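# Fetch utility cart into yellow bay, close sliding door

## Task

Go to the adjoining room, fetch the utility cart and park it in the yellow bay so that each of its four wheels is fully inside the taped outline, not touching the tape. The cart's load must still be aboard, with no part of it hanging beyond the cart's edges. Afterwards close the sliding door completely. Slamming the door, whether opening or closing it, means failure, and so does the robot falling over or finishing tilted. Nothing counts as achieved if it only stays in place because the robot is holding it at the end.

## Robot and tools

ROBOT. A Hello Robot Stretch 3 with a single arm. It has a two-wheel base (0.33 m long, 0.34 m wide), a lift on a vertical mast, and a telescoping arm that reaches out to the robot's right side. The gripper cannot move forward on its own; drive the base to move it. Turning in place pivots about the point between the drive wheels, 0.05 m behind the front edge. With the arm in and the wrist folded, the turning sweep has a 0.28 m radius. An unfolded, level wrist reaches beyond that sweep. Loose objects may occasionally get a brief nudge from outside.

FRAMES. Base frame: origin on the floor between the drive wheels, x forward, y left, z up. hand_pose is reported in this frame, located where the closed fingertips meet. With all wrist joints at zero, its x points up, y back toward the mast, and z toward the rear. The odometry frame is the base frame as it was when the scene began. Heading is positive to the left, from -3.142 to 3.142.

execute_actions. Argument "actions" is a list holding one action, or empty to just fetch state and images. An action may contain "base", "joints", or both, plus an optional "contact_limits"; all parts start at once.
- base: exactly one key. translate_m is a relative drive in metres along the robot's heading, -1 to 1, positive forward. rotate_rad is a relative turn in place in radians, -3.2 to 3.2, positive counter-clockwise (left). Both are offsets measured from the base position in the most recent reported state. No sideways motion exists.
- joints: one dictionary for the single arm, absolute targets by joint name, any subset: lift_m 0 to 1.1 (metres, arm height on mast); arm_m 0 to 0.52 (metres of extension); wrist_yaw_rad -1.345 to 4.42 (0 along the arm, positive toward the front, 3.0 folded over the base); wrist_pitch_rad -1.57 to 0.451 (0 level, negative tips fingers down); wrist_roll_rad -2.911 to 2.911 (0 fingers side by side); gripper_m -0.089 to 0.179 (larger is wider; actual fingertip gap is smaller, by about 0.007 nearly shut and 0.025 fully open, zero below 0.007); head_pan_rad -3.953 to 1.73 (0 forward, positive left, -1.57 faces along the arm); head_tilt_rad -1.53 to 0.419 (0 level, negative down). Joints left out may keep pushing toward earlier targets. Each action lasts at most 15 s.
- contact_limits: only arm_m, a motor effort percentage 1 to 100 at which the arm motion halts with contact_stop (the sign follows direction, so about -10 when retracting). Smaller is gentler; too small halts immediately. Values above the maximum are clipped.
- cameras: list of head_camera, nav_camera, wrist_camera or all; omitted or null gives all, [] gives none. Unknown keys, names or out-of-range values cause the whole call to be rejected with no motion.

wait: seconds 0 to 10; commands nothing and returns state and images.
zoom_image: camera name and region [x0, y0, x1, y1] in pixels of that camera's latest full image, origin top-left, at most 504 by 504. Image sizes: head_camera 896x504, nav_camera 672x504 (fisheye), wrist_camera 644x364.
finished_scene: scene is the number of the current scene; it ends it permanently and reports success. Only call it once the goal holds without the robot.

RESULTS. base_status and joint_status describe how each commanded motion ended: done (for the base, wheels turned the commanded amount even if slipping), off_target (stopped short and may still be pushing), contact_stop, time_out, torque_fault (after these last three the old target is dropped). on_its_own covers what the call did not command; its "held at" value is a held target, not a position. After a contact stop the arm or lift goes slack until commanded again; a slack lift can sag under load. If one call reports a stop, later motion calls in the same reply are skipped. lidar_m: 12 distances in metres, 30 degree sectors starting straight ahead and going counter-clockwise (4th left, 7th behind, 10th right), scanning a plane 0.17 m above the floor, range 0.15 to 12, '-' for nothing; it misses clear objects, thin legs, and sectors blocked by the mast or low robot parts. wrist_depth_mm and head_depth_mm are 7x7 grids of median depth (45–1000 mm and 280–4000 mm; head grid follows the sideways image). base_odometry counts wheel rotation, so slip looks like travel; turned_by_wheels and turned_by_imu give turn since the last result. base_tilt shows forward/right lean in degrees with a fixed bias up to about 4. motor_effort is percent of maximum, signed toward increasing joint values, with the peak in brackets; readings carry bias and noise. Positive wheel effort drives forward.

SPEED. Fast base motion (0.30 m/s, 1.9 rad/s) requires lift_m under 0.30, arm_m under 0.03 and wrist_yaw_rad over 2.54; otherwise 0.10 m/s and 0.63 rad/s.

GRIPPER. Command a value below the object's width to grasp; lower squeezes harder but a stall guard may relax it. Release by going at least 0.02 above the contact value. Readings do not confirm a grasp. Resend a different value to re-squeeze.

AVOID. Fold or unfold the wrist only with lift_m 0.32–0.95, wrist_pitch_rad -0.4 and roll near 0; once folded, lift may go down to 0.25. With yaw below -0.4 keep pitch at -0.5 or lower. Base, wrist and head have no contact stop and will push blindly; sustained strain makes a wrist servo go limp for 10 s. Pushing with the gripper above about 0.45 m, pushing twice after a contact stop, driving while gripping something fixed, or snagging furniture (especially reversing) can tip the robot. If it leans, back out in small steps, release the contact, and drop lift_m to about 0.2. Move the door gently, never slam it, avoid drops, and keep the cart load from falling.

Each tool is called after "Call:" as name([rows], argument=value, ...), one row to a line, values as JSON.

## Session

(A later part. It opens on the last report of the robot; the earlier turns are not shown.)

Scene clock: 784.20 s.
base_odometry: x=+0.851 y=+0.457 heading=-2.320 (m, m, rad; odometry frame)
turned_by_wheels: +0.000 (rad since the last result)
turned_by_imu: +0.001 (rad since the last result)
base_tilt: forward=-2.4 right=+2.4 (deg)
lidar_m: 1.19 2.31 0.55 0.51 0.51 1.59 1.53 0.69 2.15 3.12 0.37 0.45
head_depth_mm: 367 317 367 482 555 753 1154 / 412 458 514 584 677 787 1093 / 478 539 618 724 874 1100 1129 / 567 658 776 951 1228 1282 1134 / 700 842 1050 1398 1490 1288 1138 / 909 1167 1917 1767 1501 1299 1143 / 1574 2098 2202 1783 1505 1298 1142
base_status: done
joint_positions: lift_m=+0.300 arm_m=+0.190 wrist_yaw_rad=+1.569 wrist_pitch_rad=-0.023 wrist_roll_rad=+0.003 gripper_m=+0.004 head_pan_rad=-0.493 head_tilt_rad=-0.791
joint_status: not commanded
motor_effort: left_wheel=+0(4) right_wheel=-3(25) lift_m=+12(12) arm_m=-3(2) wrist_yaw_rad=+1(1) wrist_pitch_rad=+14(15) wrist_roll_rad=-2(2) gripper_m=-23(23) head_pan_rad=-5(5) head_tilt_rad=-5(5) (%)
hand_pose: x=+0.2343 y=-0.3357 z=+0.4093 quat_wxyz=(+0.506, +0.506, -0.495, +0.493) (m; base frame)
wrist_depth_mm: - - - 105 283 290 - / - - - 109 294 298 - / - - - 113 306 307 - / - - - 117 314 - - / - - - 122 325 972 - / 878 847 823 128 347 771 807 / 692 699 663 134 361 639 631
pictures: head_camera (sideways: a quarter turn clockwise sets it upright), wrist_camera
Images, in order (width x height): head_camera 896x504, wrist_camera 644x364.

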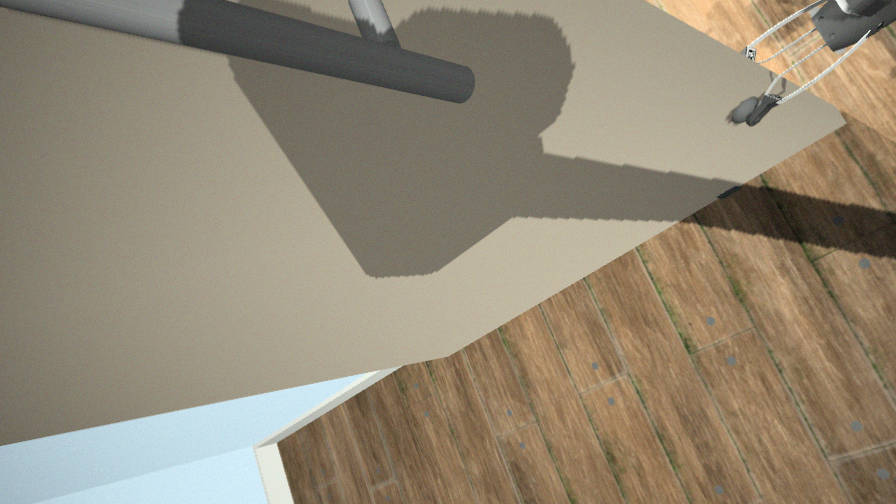

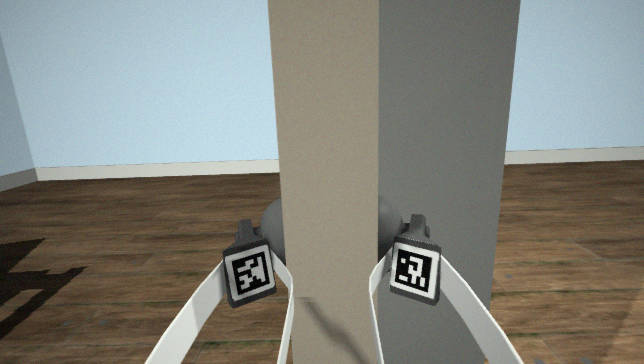

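Call:
execute_actions([
  {"base":{"translate_m":-0.25}},
], cameras=["wrist_camera"])

Call:
execute_actions([
  {"base":{"translate_m":-0.2},"joints":{"head_pan_rad":-1.9,"head_tilt_rad":-0.9}},
])

Scene clock: 814.87 s.
base_odometry: x=+1.021 y=+0.640 heading=-2.320 (m, m, rad; odometry frame)
turned_by_wheels: +0.000 (rad since the last result)
turned_by_imu: +0.002 (rad since the last result)
base_tilt: forward=-2.3 right=+2.4 (deg)
lidar_m: 1.21 0.78 0.52 0.51 1.71 1.33 1.28 0.53 0.50 3.12 0.38 0.45
head_depth_mm: 370 319 372 477 558 741 1162 / 416 462 518 589 684 814 1075 / 482 544 623 732 883 1106 1136 / 575 663 785 962 1244 1286 1136 / 709 847 1059 1400 1494 1291 1137 / 924 1180 1946 1781 1510 1292 1138 / 1589 2285 2206 1781 1491 1298 1145
base_status: done
joint_positions: lift_m=+0.300 arm_m=+0.190 wrist_yaw_rad=+1.564 wrist_pitch_rad=-0.023 wrist_roll_rad=+0.003 gripper_m=+0.004 head_pan_rad=-0.493 head_tilt_rad=-0.791
joint_status: not commanded
motor_effort: left_wheel=+0(2) right_wheel=-3(21) lift_m=+12(12) arm_m=-2(2) wrist_yaw_rad=+7(8) wrist_pitch_rad=+14(14) wrist_roll_rad=-2(2) gripper_m=-22(24) head_pan_rad=-4(3) head_tilt_rad=-5(5) (%)
hand_pose: x=+0.2343 y=-0.3369 z=+0.4093 quat_wxyz=(+0.507, +0.505, -0.496, +0.492) (m; base frame)
wrist_depth_mm: - - - 105 512 - - / - - - 109 535 - - / - - - 113 545 - - / - - - 117 577 - - / - - - 123 - - - / 895 861 847 128 644 806 797 / 683 680 671 134 642 640 629
pictures: wrist_camera
Images, in order (width x height): wrist_camera 644x364.

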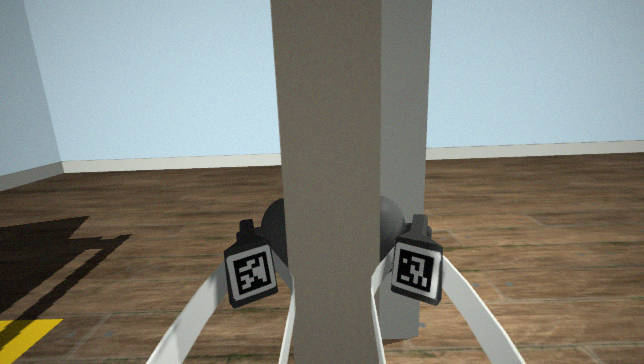

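Scene clock: 817.83 s.
base_odometry: x=+1.157 y=+0.787 heading=-2.320 (m, m, rad; odometry frame)
turned_by_wheels: +0.000 (rad since the last result)
turned_by_imu: +0.001 (rad since the last result)
base_tilt: forward=-2.3 right=+2.4 (deg)
lidar_m: 1.22 0.74 0.58 0.97 1.54 1.13 1.08 0.55 0.40 0.50 0.38 0.46
head_depth_mm: 372 441 544 709 1010 1234 1106 / 353 419 517 660 923 1212 1134 / 333 391 472 606 828 1178 - / 362 429 526 684 919 1223 1131 / 2773 2333 1914 1615 1406 1216 1115 / 2751 2334 1927 1621 1416 1249 1102 / 2680 2366 1925 1637 1418 1236 1066
base_status: done
joint_positions: lift_m=+0.300 arm_m=+0.190 wrist_yaw_rad=+1.560 wrist_pitch_rad=-0.023 wrist_roll_rad=+0.003 gripper_m=+0.004 head_pan_rad=-1.893 head_tilt_rad=-0.889
joint_status: all done
on_its_own: wrist_yaw_rad is at rest, and its effort (+13) is outside its rest range (-12 to +12)
motor_effort: left_wheel=-1(4) right_wheel=-3(21) lift_m=+12(12) arm_m=-2(2) wrist_yaw_rad=+13(13) wrist_pitch_rad=+14(14) wrist_roll_rad=-1(1) gripper_m=-22(22) head_pan_rad=-4(52) head_tilt_rad=-7(18) (%)
hand_pose: x=+0.2342 y=-0.3381 z=+0.4093 quat_wxyz=(+0.508, +0.504, -0.497, +0.491) (m; base frame)
wrist_depth_mm: - - - 105 - - - / - - - 109 - - - / - - - 113 - - - / - - - 117 - - - / - - - 122 - - - / 892 875 823 128 758 839 786 / 684 671 665 134 653 644 646
pictures: head_camera (sideways: a quarter turn clockwise sets it upright), nav_camera (sideways: a quarter turn counterclockwise sets it upright), wrist_camera
Images, in order (width x height): head_camera 896x504, nav_camera 672x504, wrist_camera 644x364.

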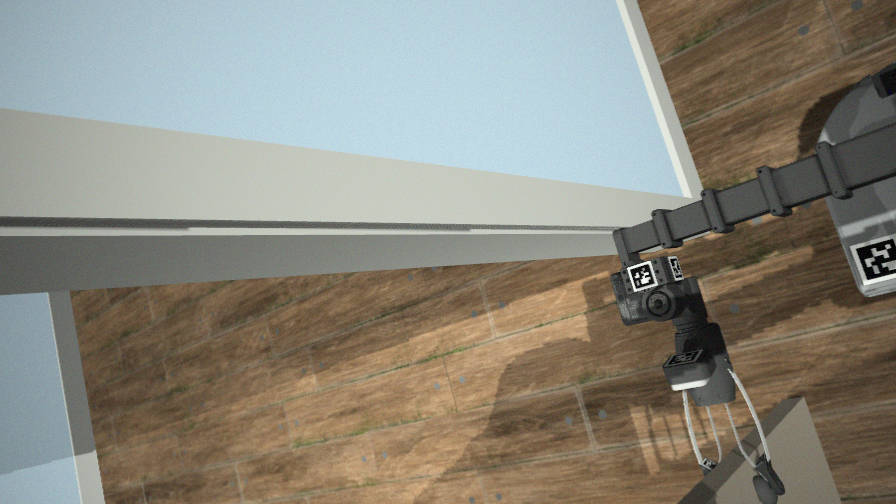

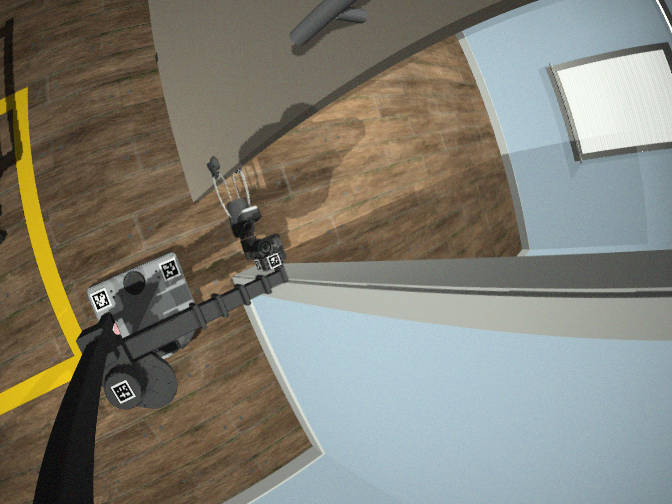

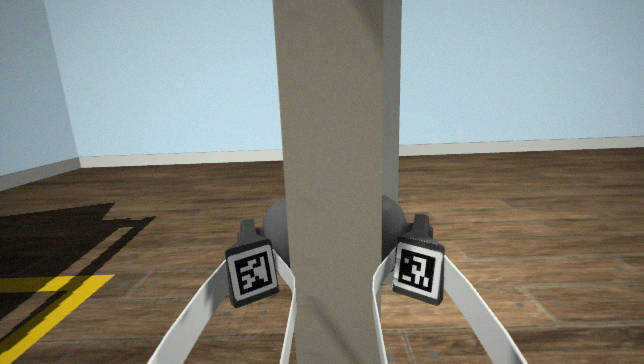

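Call:
execute_actions([
  {"joints":{"wrist_yaw_rad":1.45,"arm_m":0.16}},
], cameras=[])

Call:
execute_actions([
  {"joints":{"wrist_yaw_rad":1.33,"arm_m":0.13}},
], cameras=[])

Call:
execute_actions([
  {"joints":{"wrist_yaw_rad":1.2,"arm_m":0.099}},
], cameras=["head_camera","wrist_camera"])

Scene clock: 822.83 s.
base_odometry: x=+1.157 y=+0.787 heading=-2.320 (m, m, rad; odometry frame)
turned_by_wheels: +0.000 (rad since the last result)
turned_by_imu: +0.000 (rad since the last result)
base_tilt: forward=-2.4 right=+2.4 (deg)
lidar_m: 1.22 0.74 0.58 0.97 1.55 1.13 1.08 0.55 0.40 0.50 0.38 0.45
head_depth_mm: 372 442 544 708 1012 1236 1108 / 353 419 515 661 925 1211 1138 / 333 391 472 604 831 1191 - / 362 429 527 683 974 1210 1130 / 2810 2334 1909 1623 1411 1209 1115 / 2765 2355 1918 1634 1420 1271 1097 / 2704 2368 1926 1633 1424 1261 1071
base_status: not commanded
joint_positions: lift_m=+0.300 arm_m=+0.160 wrist_yaw_rad=+1.435 wrist_pitch_rad=-0.023 wrist_roll_rad=+0.003 gripper_m=+0.004 head_pan_rad=-1.893 head_tilt_rad=-0.889
joint_status: all done
on_its_own: wrist_yaw_rad is at rest, and its effort (+19) is outside its rest range (-12 to +12)
motor_effort: left_wheel=-2(2) right_wheel=-2(10) lift_m=+12(12) arm_m=-5(4) wrist_yaw_rad=+19(32) wrist_pitch_rad=+14(14) wrist_roll_rad=-2(2) gripper_m=-22(25) head_pan_rad=-4(4) head_tilt_rad=-7(6) (%)
hand_pose: x=+0.2319 y=-0.3399 z=+0.4093 quat_wxyz=(+0.538, +0.472, -0.528, +0.458) (m; base frame)
wrist_depth_mm: - - - 106 - - - / - - - 110 - - - / - - - 114 - - - / - - - 119 - - - / - - - 124 - - - / 909 853 826 129 751 800 802 / 680 690 655 136 657 644 631
pictures: none
No camera images: the call's "cameras" was empty. Leave "cameras" out to get every camera's image.

Scene clock: 824.03 s.
base_odometry: x=+1.157 y=+0.787 heading=-2.320 (m, m, rad; odometry frame)
turned_by_wheels: +0.000 (rad since the last result)
turned_by_imu: +0.000 (rad since the last result)
base_tilt: forward=-2.3 right=+2.4 (deg)
lidar_m: 1.22 0.74 0.58 0.97 1.55 1.12 1.08 0.55 0.39 0.50 0.37 0.46
head_depth_mm: 372 441 544 708 1014 1230 1107 / 353 420 517 663 922 1215 1137 / 333 391 472 604 829 1177 - / 363 430 527 682 977 1194 1128 / 2788 2339 1908 1616 1406 1265 1116 / 2766 2366 1932 1637 1412 1269 1102 / 2712 2354 1927 1636 1405 1243 1069
base_status: not commanded
joint_positions: lift_m=+0.300 arm_m=+0.131 wrist_yaw_rad=+1.317 wrist_pitch_rad=-0.023 wrist_roll_rad=+0.002 gripper_m=+0.004 head_pan_rad=-1.893 head_tilt_rad=-0.889
joint_status: all done
on_its_own: wrist_yaw_rad is at rest, and its effort (+16) is outside its rest range (-12 to +12)
motor_effort: left_wheel=-1(3) right_wheel=-6(12) lift_m=+12(12) arm_m=-7(6) wrist_yaw_rad=+16(32) wrist_pitch_rad=+14(15) wrist_roll_rad=-1(2) gripper_m=-25(25) head_pan_rad=-3(4) head_tilt_rad=-7(7) (%)
hand_pose: x=+0.2261 y=-0.3397 z=+0.4092 quat_wxyz=(+0.564, +0.440, -0.554, +0.426) (m; base frame)
wrist_depth_mm: - - - 108 - - - / - - - 112 - - - / - - - 116 - - - / - - - 121 - - - / - - - 125 132 - - / 901 869 842 132 439 819 796 / 680 682 674 138 623 637 625
pictures: none
No camera images: the call's "cameras" was empty. Leave "cameras" out to get every camera's image.

Scene clock: 825.27 s.
base_odometry: x=+1.157 y=+0.787 heading=-2.320 (m, m, rad; odometry frame)
turned_by_wheels: +0.000 (rad since the last result)
turned_by_imu: +0.000 (rad since the last result)
base_tilt: forward=-2.4 right=+2.4 (deg)
lidar_m: 1.22 0.74 0.58 0.97 1.55 1.13 1.08 0.55 0.40 0.50 0.37 0.46
head_depth_mm: 371 443 544 708 1014 1236 1102 / 353 420 517 663 923 1221 1143 / 333 390 472 605 830 1182 - / 362 429 527 682 977 1191 1129 / 2783 2327 1919 1642 1409 1270 1116 / 2723 2336 1920 1635 1417 1271 1100 / 2720 2366 1933 1626 1420 870 1074
base_status: not commanded
joint_positions: lift_m=+0.300 arm_m=+0.100 wrist_yaw_rad=+1.185 wrist_pitch_rad=-0.023 wrist_roll_rad=+0.001 gripper_m=+0.008 head_pan_rad=-1.893 head_tilt_rad=-0.889
joint_status: all done
on_its_own: gripper_m is held at +0.006, not at your +0.000, by its stall guard, which is not easing now; wrist_yaw_rad is at rest, and its effort (+19) is outside its rest range (-12 to +12)
motor_effort: left_wheel=-1(2) right_wheel=-5(10) lift_m=+12(12) arm_m=-8(8) wrist_yaw_rad=+19(43) wrist_pitch_rad=+14(15) wrist_roll_rad=+0(1) gripper_m=-25(26) head_pan_rad=-4(5) head_tilt_rad=-7(6) (%)
hand_pose: x=+0.2155 y=-0.3408 z=+0.4092 quat_wxyz=(+0.591, +0.402, -0.582, +0.388) (m; base frame)
wrist_depth_mm: - - 275 113 - - - / - - 318 117 - - - / - - 380 121 - - - / - - 456 127 - - - / - - - 131 140 - - / 889 866 856 138 753 809 813 / 695 691 614 146 632 640 646
pictures: head_camera (sideways: a quarter turn clockwise sets it upright), wrist_camera
Images, in order (width x height): head_camera 896x504, wrist_camera 644x364.

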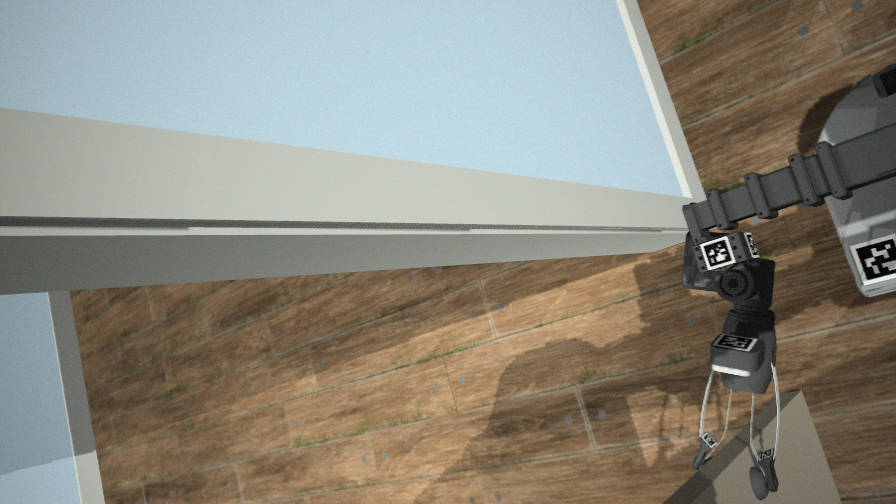

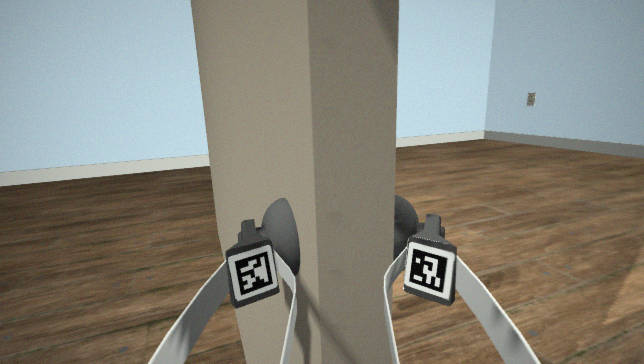

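Call:
execute_actions([
  {"base":{"translate_m":-0.15},"joints":{"arm_m":0.093}},
], cameras=["head_camera","wrist_camera"])

Scene clock: 832.13 s.
base_odometry: x=+1.259 y=+0.896 heading=-2.320 (m, m, rad; odometry frame)
turned_by_wheels: +0.000 (rad since the last result)
turned_by_imu: +0.002 (rad since the last result)
base_tilt: forward=-2.4 right=+2.4 (deg)
lidar_m: 1.23 0.71 0.67 1.64 1.34 0.97 0.93 0.55 0.40 0.37 0.38 0.46
head_depth_mm: 372 443 546 707 1016 1225 1105 / 359 426 518 662 923 1217 1142 / 347 407 492 621 844 1176 - / 336 391 470 585 777 1040 1127 / 324 376 445 544 706 1048 1116 / 310 352 413 521 1394 1267 1096 / 295 339 1833 1646 1410 1244 1070
base_status: done
joint_positions: lift_m=+0.300 arm_m=+0.094 wrist_yaw_rad=+1.153 wrist_pitch_rad=-0.018 wrist_roll_rad=+0.000 gripper_m=+0.008 head_pan_rad=-1.893 head_tilt_rad=-0.889
joint_status: all done
on_its_own: wrist_yaw_rad is held at +1.154, not at your +1.200, by its stall guard, which is not easing now; gripper_m is held at +0.006, not at your +0.000, by its stall guard, which is not easing now
motor_effort: left_wheel=-1(5) right_wheel=-4(22) lift_m=+13(13) arm_m=-6(11) wrist_yaw_rad=+1(39) wrist_pitch_rad=+11(14) wrist_roll_rad=+0(0) gripper_m=-26(28) head_pan_rad=-4(3) head_tilt_rad=-6(6) (%)
hand_pose: x=+0.2124 y=-0.3423 z=+0.4106 quat_wxyz=(+0.596, +0.391, -0.589, +0.380) (m; base frame)
wrist_depth_mm: - - 251 125 - - - / - - 284 129 - - - / - - 320 135 - - - / - - 373 140 - - - / - - 796 144 - - - / 881 877 861 151 753 835 794 / 687 671 501 160 634 665 628
pictures: head_camera (sideways: a quarter turn clockwise sets it upright), wrist_camera
Images, in order (width x height): head_camera 896x504, wrist_camera 644x364.

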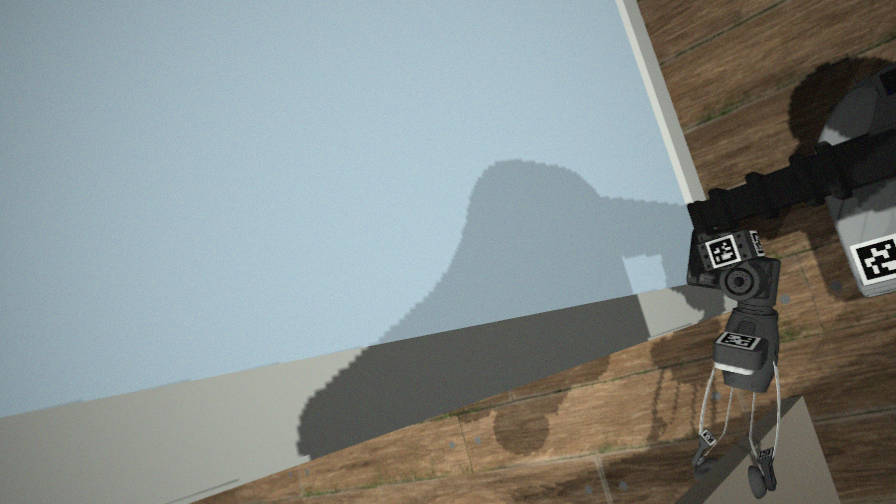

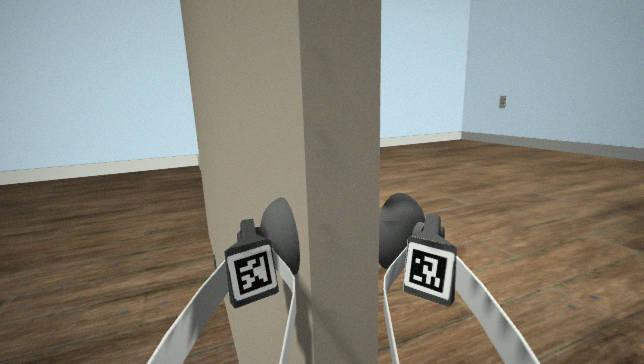

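Call:
execute_actions([
  {"joints":{"gripper_m":-0.02,"wrist_yaw_rad":1.17}},
], cameras=[])

Call:
execute_actions([
  {"base":{"translate_m":-0.09}},
], cameras=["head_camera","wrist_camera"])

Scene clock: 838.63 s.
base_odometry: x=+1.259 y=+0.896 heading=-2.320 (m, m, rad; odometry frame)
turned_by_wheels: +0.000 (rad since the last result)
turned_by_imu: +0.000 (rad since the last result)
base_tilt: forward=-2.3 right=+2.4 (deg)
lidar_m: 1.23 0.71 0.67 1.64 1.33 0.97 0.93 0.55 0.40 0.37 0.38 0.46
head_depth_mm: 372 442 546 711 1015 1230 1108 / 360 424 517 664 924 1211 1138 / 346 407 493 622 842 1184 - / 335 391 469 584 778 1048 1125 / 324 376 443 544 706 1054 1118 / 310 352 413 520 1390 1278 1100 / 296 339 1849 1632 1420 1227 1070
base_status: not commanded
joint_positions: lift_m=+0.300 arm_m=+0.094 wrist_yaw_rad=+1.159 wrist_pitch_rad=-0.018 wrist_roll_rad=+0.000 gripper_m=-0.018 head_pan_rad=-1.893 head_tilt_rad=-0.889
joint_status: all done
on_its_own: wrist_yaw_rad is at rest, and its effort (+14) is outside its rest range (-12 to +12)
motor_effort: left_wheel=-1(1) right_wheel=-3(4) lift_m=+12(12) arm_m=-7(6) wrist_yaw_rad=+14(15) wrist_pitch_rad=+11(11) wrist_roll_rad=+0(0) gripper_m=-40(100) head_pan_rad=-3(5) head_tilt_rad=-7(7) (%)
hand_pose: x=+0.2130 y=-0.3409 z=+0.4106 quat_wxyz=(+0.595, +0.393, -0.588, +0.382) (m; base frame)
wrist_depth_mm: - - 263 125 - - - / - - 295 130 - - - / - - 340 135 - - - / - - 398 140 - - - / - - 882 143 - - - / 884 861 861 151 748 856 800 / 690 681 536 160 639 648 630
pictures: none
No camera images: the call's "cameras" was empty. Leave "cameras" out to get every camera's image.

Scene clock: 840.50 s.
base_odometry: x=+1.320 y=+0.962 heading=-2.320 (m, m, rad; odometry frame)
turned_by_wheels: +0.000 (rad since the last result)
turned_by_imu: +0.001 (rad since the last result)
base_tilt: forward=-2.4 right=+2.4 (deg)
lidar_m: 1.23 0.74 0.76 1.64 1.20 0.88 0.84 0.55 0.40 0.38 0.38 0.46
head_depth_mm: 373 443 547 709 1015 1226 1104 / 360 425 519 666 926 1215 1137 / 348 407 493 622 845 1179 - / 336 392 470 588 783 1045 1130 / 325 378 448 554 726 962 1112 / 314 363 429 526 667 1186 1100 / 305 351 410 485 1344 1238 1071
base_status: done
joint_positions: lift_m=+0.300 arm_m=+0.094 wrist_yaw_rad=+1.157 wrist_pitch_rad=-0.017 wrist_roll_rad=+0.000 gripper_m=-0.008 head_pan_rad=-1.893 head_tilt_rad=-0.889
joint_status: not commanded
on_its_own: gripper_m is held at -0.009, not at your -0.020, by its stall guard, which is still easing; wrist_yaw_rad is at rest, and its effort (+17) is outside its rest range (-12 to +12)
motor_effort: left_wheel=-1(5) right_wheel=-4(27) lift_m=+13(13) arm_m=-7(6) wrist_yaw_rad=+17(17) wrist_pitch_rad=+11(11) wrist_roll_rad=+0(0) gripper_m=-19(39) head_pan_rad=-4(3) head_tilt_rad=-7(6) (%)
hand_pose: x=+0.2128 y=-0.3414 z=+0.4106 quat_wxyz=(+0.596, +0.392, -0.588, +0.381) (m; base frame)
wrist_depth_mm: - - 260 125 - - - / - - 294 130 - - - / - - 337 136 - - - / - - 400 141 - - - / - - 900 144 - - - / 897 860 862 152 748 804 796 / 701 678 529 161 646 656 623
pictures: head_camera (sideways: a quarter turn clockwise sets it upright), wrist_camera
Images, in order (width x height): head_camera 896x504, wrist_camera 644x364.

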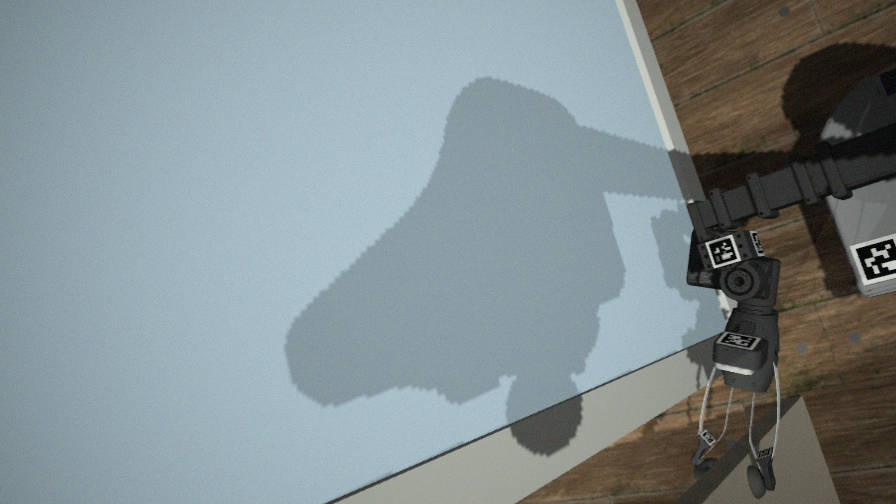

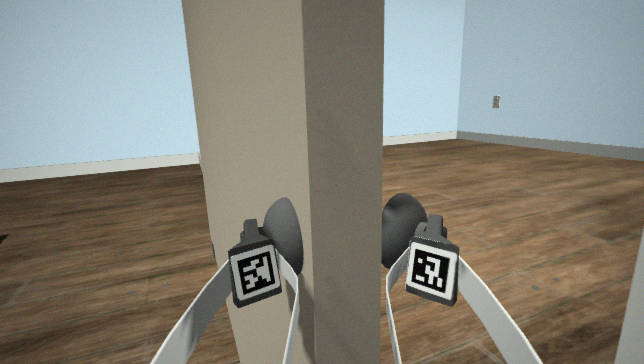

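Call:
execute_actions([
  {"base":{"translate_m":-0.07}},
], cameras=["head_camera","wrist_camera"])

Scene clock: 845.33 s.
base_odometry: x=+1.368 y=+1.013 heading=-2.319 (m, m, rad; odometry frame)
turned_by_wheels: +0.002 (rad since the last result)
turned_by_imu: +0.003 (rad since the last result)
base_tilt: forward=-1.0 right=+2.4 (deg)
lidar_m: 1.24 0.79 0.85 1.64 1.11 0.81 0.78 0.55 0.40 0.38 0.38 0.46
head_depth_mm: 373 442 547 710 1020 1237 1109 / 359 424 518 661 927 1222 1142 / 347 407 492 624 845 1177 - / 336 391 470 585 782 1042 1135 / 325 377 449 555 726 963 1106 / 314 364 431 524 678 914 1090 / 305 351 412 500 619 819 1059
base_status: translate_m off_target (by the wheels' count: -0.0698 of -0.0700)
joint_positions: lift_m=+0.300 arm_m=+0.094 wrist_yaw_rad=+1.165 wrist_pitch_rad=+0.002 wrist_roll_rad=+0.007 gripper_m=+0.009 head_pan_rad=-1.893 head_tilt_rad=-0.889
joint_status: not commanded
on_its_own: gripper_m is held at +0.008, not at your -0.020, by its stall guard, which is not easing now; right_wheel is at rest, and its effort (-42) is outside its rest range (-18 to +18)
motor_effort: left_wheel=+5(11) right_wheel=-42(55) lift_m=+14(15) arm_m=-8(9) wrist_yaw_rad=+7(20) wrist_pitch_rad=-1(11) wrist_roll_rad=-3(3) gripper_m=-26(27) head_pan_rad=-4(4) head_tilt_rad=-6(6) (%)
hand_pose: x=+0.2141 y=-0.3400 z=+0.4155 quat_wxyz=(+0.589, +0.390, -0.593, +0.388) (m; base frame)
wrist_depth_mm: - - 291 128 - 98 77 / - - 330 132 - 101 79 / - - 379 137 - 103 80 / - - 457 142 - 105 81 / - - - 147 156 108 83 / 922 899 858 155 744 105 84 / 695 689 569 162 615 118 85
pictures: head_camera (sideways: a quarter turn clockwise sets it upright), wrist_camera
Images, in order (width x height): head_camera 896x504, wrist_camera 644x364.

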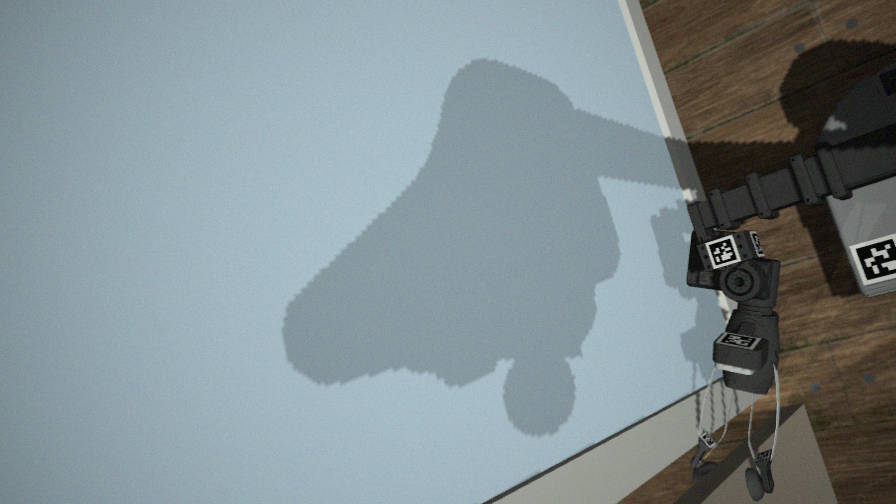

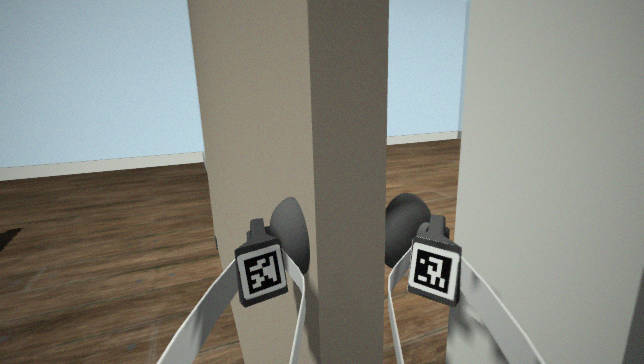

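Call:
execute_actions([
  {"base":{"translate_m":0.0},"joints":{"gripper_m":0.06}},
], cameras=[])

Call:
execute_actions([
  {"base":{"translate_m":0.03}},
], cameras=["head_camera","wrist_camera"])

Scene clock: 849.00 s.
base_odometry: x=+1.368 y=+1.013 heading=-2.317 (m, m, rad; odometry frame)
turned_by_wheels: +0.002 (rad since the last result)
turned_by_imu: +0.002 (rad since the last result)
base_tilt: forward=-1.1 right=+2.4 (deg)
lidar_m: 1.26 0.79 0.85 1.64 1.11 0.81 0.78 0.55 0.40 0.39 0.38 0.46
head_depth_mm: 372 442 545 709 1011 1241 1110 / 359 424 518 664 924 1223 1145 / 347 407 492 622 845 1185 - / 335 391 470 587 780 1046 1135 / 324 377 449 554 724 967 1107 / 315 363 430 526 680 901 1097 / 305 351 412 501 619 825 1079
base_status: translate_m off_target (by the wheels' count: +0.0002 of +0.0000)
joint_positions: lift_m=+0.300 arm_m=+0.094 wrist_yaw_rad=+1.182 wrist_pitch_rad=+0.001 wrist_roll_rad=+0.007 gripper_m=+0.060 head_pan_rad=-1.893 head_tilt_rad=-0.889
joint_status: all done
on_its_own: right_wheel is at rest, and its effort (-44) is outside its rest range (-18 to +18); wrist_yaw_rad is at rest, and its effort (-15) is outside its rest range (-12 to +12)
motor_effort: left_wheel=+6(8) right_wheel=-44(46) lift_m=+15(14) arm_m=-9(9) wrist_yaw_rad=-15(15) wrist_pitch_rad=+0(1) wrist_roll_rad=-3(3) gripper_m=-6(91) head_pan_rad=-4(5) head_tilt_rad=-7(7) (%)
hand_pose: x=+0.2158 y=-0.3359 z=+0.4152 quat_wxyz=(+0.585, +0.395, -0.589, +0.393) (m; base frame)
wrist_depth_mm: - - 352 127 - 103 80 / - - 414 132 - 105 81 / - - 492 137 - 107 82 / - - 606 144 - 109 84 / - - - 149 151 111 85 / 907 884 636 155 161 108 87 / 709 688 645 166 622 123 88
pictures: none
No camera images: the call's "cameras" was empty. Leave "cameras" out to get every camera's image.

Scene clock: 850.90 s.
base_odometry: x=+1.347 y=+0.991 heading=-2.317 (m, m, rad; odometry frame)
turned_by_wheels: +0.000 (rad since the last result)
turned_by_imu: +0.000 (rad since the last result)
base_tilt: forward=-2.4 right=+2.4 (deg)
lidar_m: 1.25 0.77 0.82 1.64 1.14 0.83 0.80 0.55 0.40 0.38 0.37 0.46
head_depth_mm: 373 443 548 710 1022 1236 1096 / 360 425 520 667 929 1212 1139 / 347 409 494 626 852 1188 - / 336 392 470 589 783 1048 1125 / 325 378 451 556 727 971 1113 / 315 364 431 527 680 894 1101 / 306 352 414 502 622 800 1088
base_status: done
joint_positions: lift_m=+0.300 arm_m=+0.093 wrist_yaw_rad=+1.156 wrist_pitch_rad=-0.020 wrist_roll_rad=+0.004 gripper_m=+0.060 head_pan_rad=-1.894 head_tilt_rad=-0.891
joint_status: not commanded
on_its_own: wrist_yaw_rad is at rest, and its effort (+18) is outside its rest range (-12 to +12)
motor_effort: left_wheel=-2(18) right_wheel=+4(44) lift_m=+15(16) arm_m=+0(8) wrist_yaw_rad=+18(18) wrist_pitch_rad=+12(13) wrist_roll_rad=-2(3) gripper_m=-4(6) head_pan_rad=-3(4) head_tilt_rad=-6(6) (%)
hand_pose: x=+0.2127 y=-0.3411 z=+0.4097 quat_wxyz=(+0.595, +0.393, -0.589, +0.379) (m; base frame)
wrist_depth_mm: - - 268 111 - - 76 / - - 303 115 - - 78 / - - 356 119 - 102 79 / - - 425 126 - 104 81 / - - - 131 136 106 82 / 882 862 463 137 142 105 84 / 699 668 626 148 621 118 85
pictures: head_camera (sideways: a quarter turn clockwise sets it upright), wrist_camera
Images, in order (width x height): head_camera 896x504, wrist_camera 644x364.

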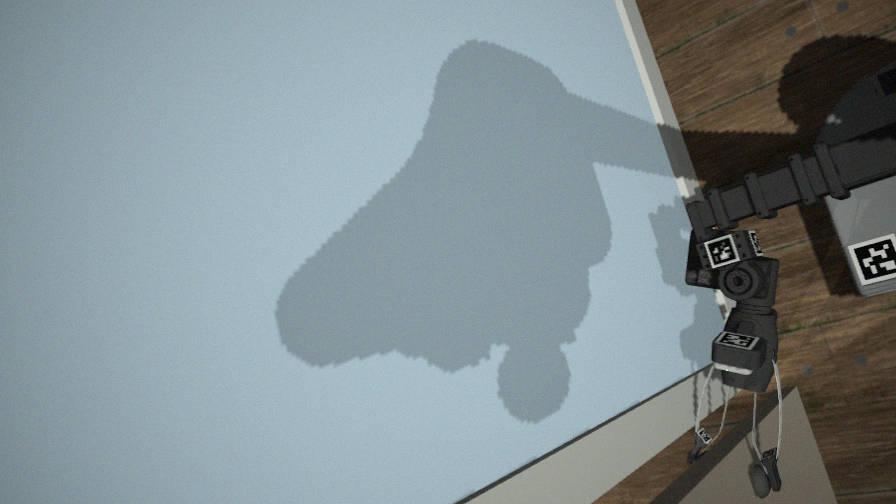

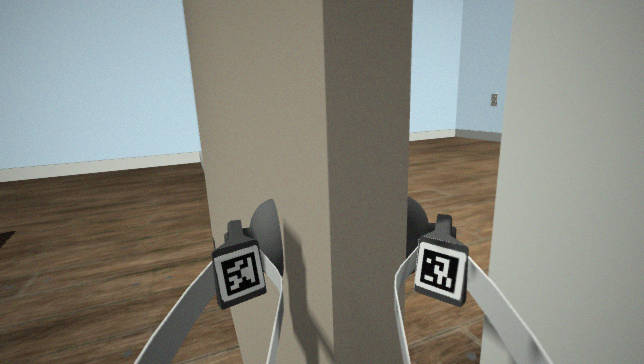

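Call:
execute_actions([
  {"joints":{"gripper_m":0.0}},
], cameras=[])

Call:
execute_actions([
  {"base":{"translate_m":0.05}},
], cameras=[])

Call:
execute_actions([
  {"joints":{"gripper_m":0.055,"wrist_yaw_rad":1.16}},
], cameras=[])

Call:
execute_actions([
  {"base":{"translate_m":-0.05}},
], cameras=["head_camera","wrist_camera"])

Scene clock: 866.87 s.
base_odometry: x=+1.348 y=+0.991 heading=-2.317 (m, m, rad; odometry frame)
turned_by_wheels: +0.000 (rad since the last result)
turned_by_imu: +0.000 (rad since the last result)
base_tilt: forward=-2.3 right=+2.4 (deg)
lidar_m: 1.25 0.77 0.82 1.64 1.14 0.84 0.81 0.55 0.40 0.38 0.37 0.46
head_depth_mm: 373 443 546 711 1021 1235 1104 / 360 425 520 666 929 1213 1140 / 347 408 493 623 850 1180 - / 336 392 470 590 785 1050 1130 / 325 377 449 556 728 971 1112 / 315 365 431 528 679 888 1100 / 306 351 413 501 622 808 1068
base_status: not commanded
joint_positions: lift_m=+0.300 arm_m=+0.093 wrist_yaw_rad=+1.150 wrist_pitch_rad=-0.020 wrist_roll_rad=+0.004 gripper_m=+0.001 head_pan_rad=-1.894 head_tilt_rad=-0.891
joint_status: all done
on_its_own: wrist_yaw_rad is at rest, and its effort (+26) is outside its rest range (-12 to +12)
motor_effort: left_wheel=-3(3) right_wheel=+10(10) lift_m=+15(15) arm_m=+0(1) wrist_yaw_rad=+26(28) wrist_pitch_rad=+13(13) wrist_roll_rad=-2(2) gripper_m=-31(100) head_pan_rad=-4(3) head_tilt_rad=-5(5) (%)
hand_pose: x=+0.2120 y=-0.3426 z=+0.4097 quat_wxyz=(+0.597, +0.391, -0.590, +0.378) (m; base frame)
wrist_depth_mm: - - 251 112 - 96 75 / - - 283 117 - 98 77 / - - 325 121 - 100 78 / - - 379 126 - 102 79 / - - 807 129 136 105 81 / 909 865 847 136 145 103 82 / 695 694 519 144 615 115 84
pictures: none
No camera images: the call's "cameras" was empty. Leave "cameras" out to get every camera's image.

Scene clock: 868.30 s.
base_odometry: x=+1.314 y=+0.955 heading=-2.318 (m, m, rad; odometry frame)
turned_by_wheels: +0.000 (rad since the last result)
turned_by_imu: +0.000 (rad since the last result)
base_tilt: forward=-2.4 right=+2.4 (deg)
lidar_m: 1.25 0.73 0.75 1.64 1.22 0.89 0.86 0.55 0.40 0.38 0.37 0.46
head_depth_mm: 373 443 546 712 1024 1228 1104 / 360 425 517 666 930 1217 1144 / 347 408 494 626 851 1189 - / 336 392 471 588 782 1053 1129 / 325 378 449 555 726 970 1117 / 315 364 431 527 663 1202 1096 / 306 351 409 487 1365 860 1071
base_status: done
joint_positions: lift_m=+0.300 arm_m=+0.093 wrist_yaw_rad=+1.150 wrist_pitch_rad=-0.020 wrist_roll_rad=+0.003 gripper_m=+0.008 head_pan_rad=-1.894 head_tilt_rad=-0.891
joint_status: not commanded
on_its_own: gripper_m is held at +0.007, not at your +0.000, by its stall guard, which is still easing; wrist_yaw_rad is at rest, and its effort (+26) is outside its rest range (-12 to +12)
motor_effort: left_wheel=-3(5) right_wheel=+7(21) lift_m=+15(15) arm_m=-2(1) wrist_yaw_rad=+26(27) wrist_pitch_rad=+13(12) wrist_roll_rad=-2(2) gripper_m=-26(30) head_pan_rad=-4(2) head_tilt_rad=-5(5) (%)
hand_pose: x=+0.2120 y=-0.3427 z=+0.4098 quat_wxyz=(+0.597, +0.391, -0.590, +0.378) (m; base frame)
wrist_depth_mm: - - 250 112 - - - / - - 284 117 - - - / - - 320 121 - - - / - - 375 127 - - - / - - 799 130 136 - - / 906 889 849 136 734 817 799 / 693 676 517 143 620 645 633
pictures: none
No camera images: the call's "cameras" was empty. Leave "cameras" out to get every camera's image.

Scene clock: 869.27 s.
base_odometry: x=+1.314 y=+0.955 heading=-2.318 (m, m, rad; odometry frame)
turned_by_wheels: +0.000 (rad since the last result)
turned_by_imu: +0.000 (rad since the last result)
base_tilt: forward=-2.4 right=+2.4 (deg)
lidar_m: 1.25 0.73 0.75 1.64 1.22 0.89 0.86 0.55 0.40 0.37 0.37 0.46
head_depth_mm: 373 445 546 710 1024 1229 1105 / 360 425 518 666 929 1216 1136 / 348 408 493 626 848 1175 - / 336 393 471 590 785 1048 1125 / 326 378 450 558 727 974 1114 / 315 364 431 527 664 1202 1102 / 306 351 409 487 1360 858 1079
base_status: not commanded
joint_positions: lift_m=+0.300 arm_m=+0.093 wrist_yaw_rad=+1.146 wrist_pitch_rad=-0.020 wrist_roll_rad=+0.003 gripper_m=+0.055 head_pan_rad=-1.894 head_tilt_rad=-0.891
joint_status: all done
on_its_own: wrist_yaw_rad is at rest, and its effort (+19) is outside its rest range (-12 to +12)
motor_effort: left_wheel=-2(3) right_wheel=+1(6) lift_m=+15(15) arm_m=-2(2) wrist_yaw_rad=+19(28) wrist_pitch_rad=+12(13) wrist_roll_rad=-2(1) gripper_m=-3(84) head_pan_rad=-4(5) head_tilt_rad=-5(5) (%)
hand_pose: x=+0.2115 y=-0.3437 z=+0.4098 quat_wxyz=(+0.597, +0.390, -0.591, +0.376) (m; base frame)
wrist_depth_mm: - - 245 111 - - - / - - 276 117 - - - / - - 316 121 - - - / - - 375 126 - - - / - - - 130 138 - - / 912 883 595 137 145 802 826 / 693 679 618 143 626 642 635
pictures: none
No camera images: the call's "cameras" was empty. Leave "cameras" out to get every camera's image.

Scene clock: 870.97 s.
base_odometry: x=+1.347 y=+0.991 heading=-2.318 (m, m, rad; odometry frame)
turned_by_wheels: +0.000 (rad since the last result)
turned_by_imu: +0.000 (rad since the last result)
base_tilt: forward=-2.4 right=+2.3 (deg)
lidar_m: 1.26 0.76 0.82 1.64 1.15 0.84 0.80 0.55 0.40 0.38 0.39 0.46
head_depth_mm: 374 444 548 712 1020 1219 1103 / 360 425 519 664 928 1215 1142 / 348 409 494 625 849 1184 - / 336 392 470 589 784 1049 1131 / 325 378 450 555 727 969 1118 / 315 364 431 527 678 918 1116 / 306 352 414 501 621 1230 1084
base_status: done
joint_positions: lift_m=+0.300 arm_m=+0.093 wrist_yaw_rad=+1.158 wrist_pitch_rad=-0.018 wrist_roll_rad=+0.003 gripper_m=+0.055 head_pan_rad=-1.894 head_tilt_rad=-0.891
joint_status: not commanded
motor_effort: left_wheel=+0(5) right_wheel=+0(12) lift_m=+15(15) arm_m=-1(1) wrist_yaw_rad=+2(19) wrist_pitch_rad=+11(12) wrist_roll_rad=-2(2) gripper_m=-1(2) head_pan_rad=-4(3) head_tilt_rad=-5(5) (%)
hand_pose: x=+0.2129 y=-0.3408 z=+0.4103 quat_wxyz=(+0.595, +0.393, -0.589, +0.381) (m; base frame)
wrist_depth_mm: - - 286 155 - - 77 / - - 324 163 - - 78 / - - 375 170 - 103 80 / - - 451 176 - 105 81 / - - - 181 - 107 82 / 924 901 636 191 786 106 84 / 687 683 635 200 665 113 85
pictures: head_camera (sideways: a quarter turn clockwise sets it upright), wrist_camera
Images, in order (width x height): head_camera 896x504, wrist_camera 644x364.

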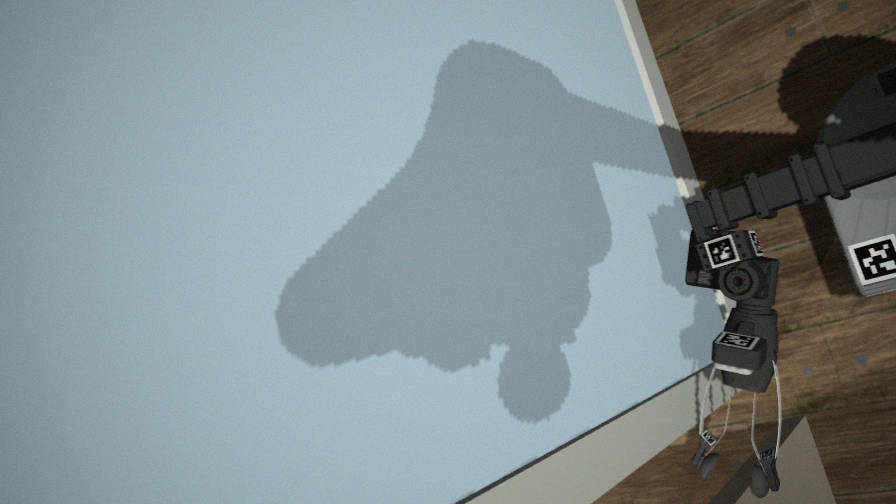

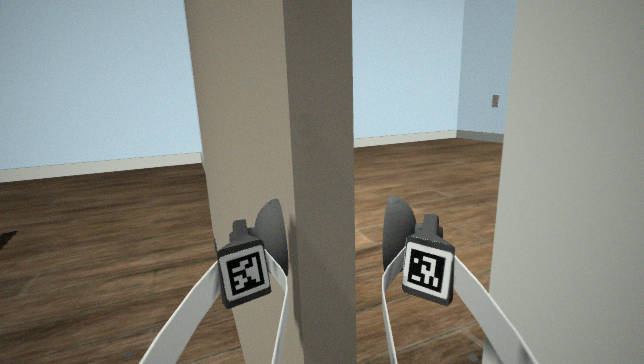

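Call:
execute_actions(actions=[])

Scene clock: 879.50 s.
base_odometry: x=+1.347 y=+0.991 heading=-2.318 (m, m, rad; odometry frame)
turned_by_wheels: +0.000 (rad since the last result)
turned_by_imu: +0.000 (rad since the last result)
base_tilt: forward=-2.4 right=+2.4 (deg)
lidar_m: 1.27 0.77 0.82 1.64 1.15 0.84 0.81 0.55 0.40 0.38 0.39 0.47
head_depth_mm: 374 445 546 712 1025 1228 1100 / 360 425 519 667 927 1215 1143 / 348 409 494 625 850 1183 - / 336 392 472 589 784 1045 1129 / 325 378 450 556 732 969 1117 / 315 364 432 527 679 922 1118 / 305 351 414 502 621 1230 1085
base_status: done
joint_positions: lift_m=+0.300 arm_m=+0.093 wrist_yaw_rad=+1.158 wrist_pitch_rad=-0.018 wrist_roll_rad=+0.003 gripper_m=+0.055 head_pan_rad=-1.894 head_tilt_rad=-0.891
joint_status: not commanded
motor_effort: left_wheel=+0(5) right_wheel=+1(12) lift_m=+15(15) arm_m=-2(1) wrist_yaw_rad=+3(19) wrist_pitch_rad=+11(12) wrist_roll_rad=-1(2) gripper_m=+0(2) head_pan_rad=-5(3) head_tilt_rad=-5(5) (%)
hand_pose: x=+0.2129 y=-0.3408 z=+0.4103 quat_wxyz=(+0.595, +0.393, -0.589, +0.381) (m; base frame)
wrist_depth_mm: - - 294 157 - - 77 / - - 337 164 - - 78 / - - 386 170 - 103 79 / - - 470 176 - 105 81 / - - - 183 - 107 83 / 901 861 644 192 779 106 84 / 697 695 618 201 660 113 85
pictures: head_camera (sideways: a quarter turn clockwise sets it upright), nav_camera (sideways: a quarter turn counterclockwise sets it upright), wrist_camera
Images, in order (width x height): head_camera 896x504, nav_camera 672x504, wrist_camera 644x364.

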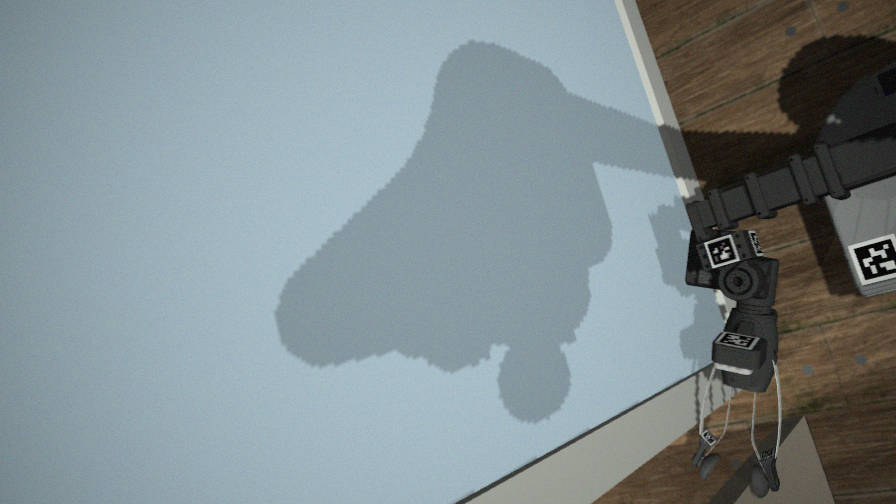

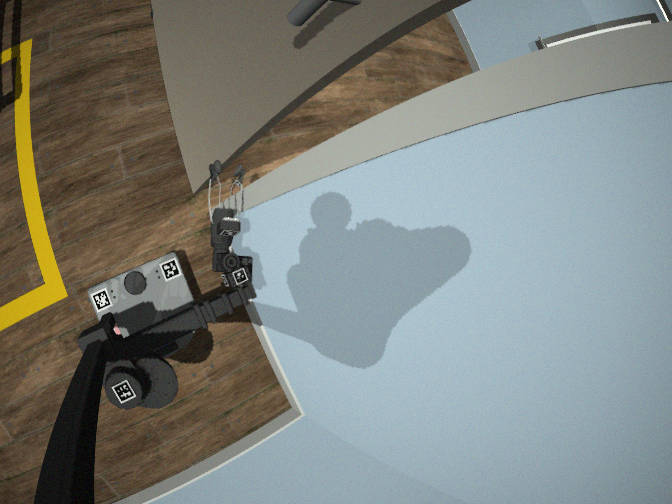

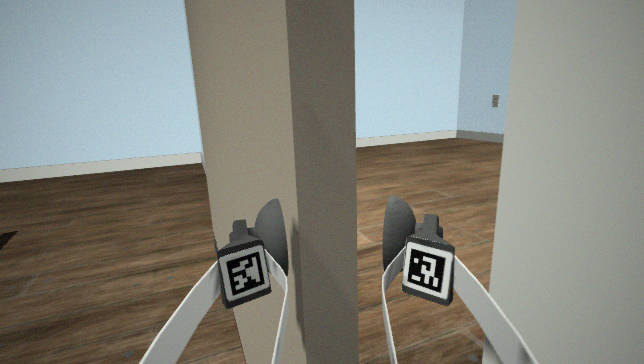

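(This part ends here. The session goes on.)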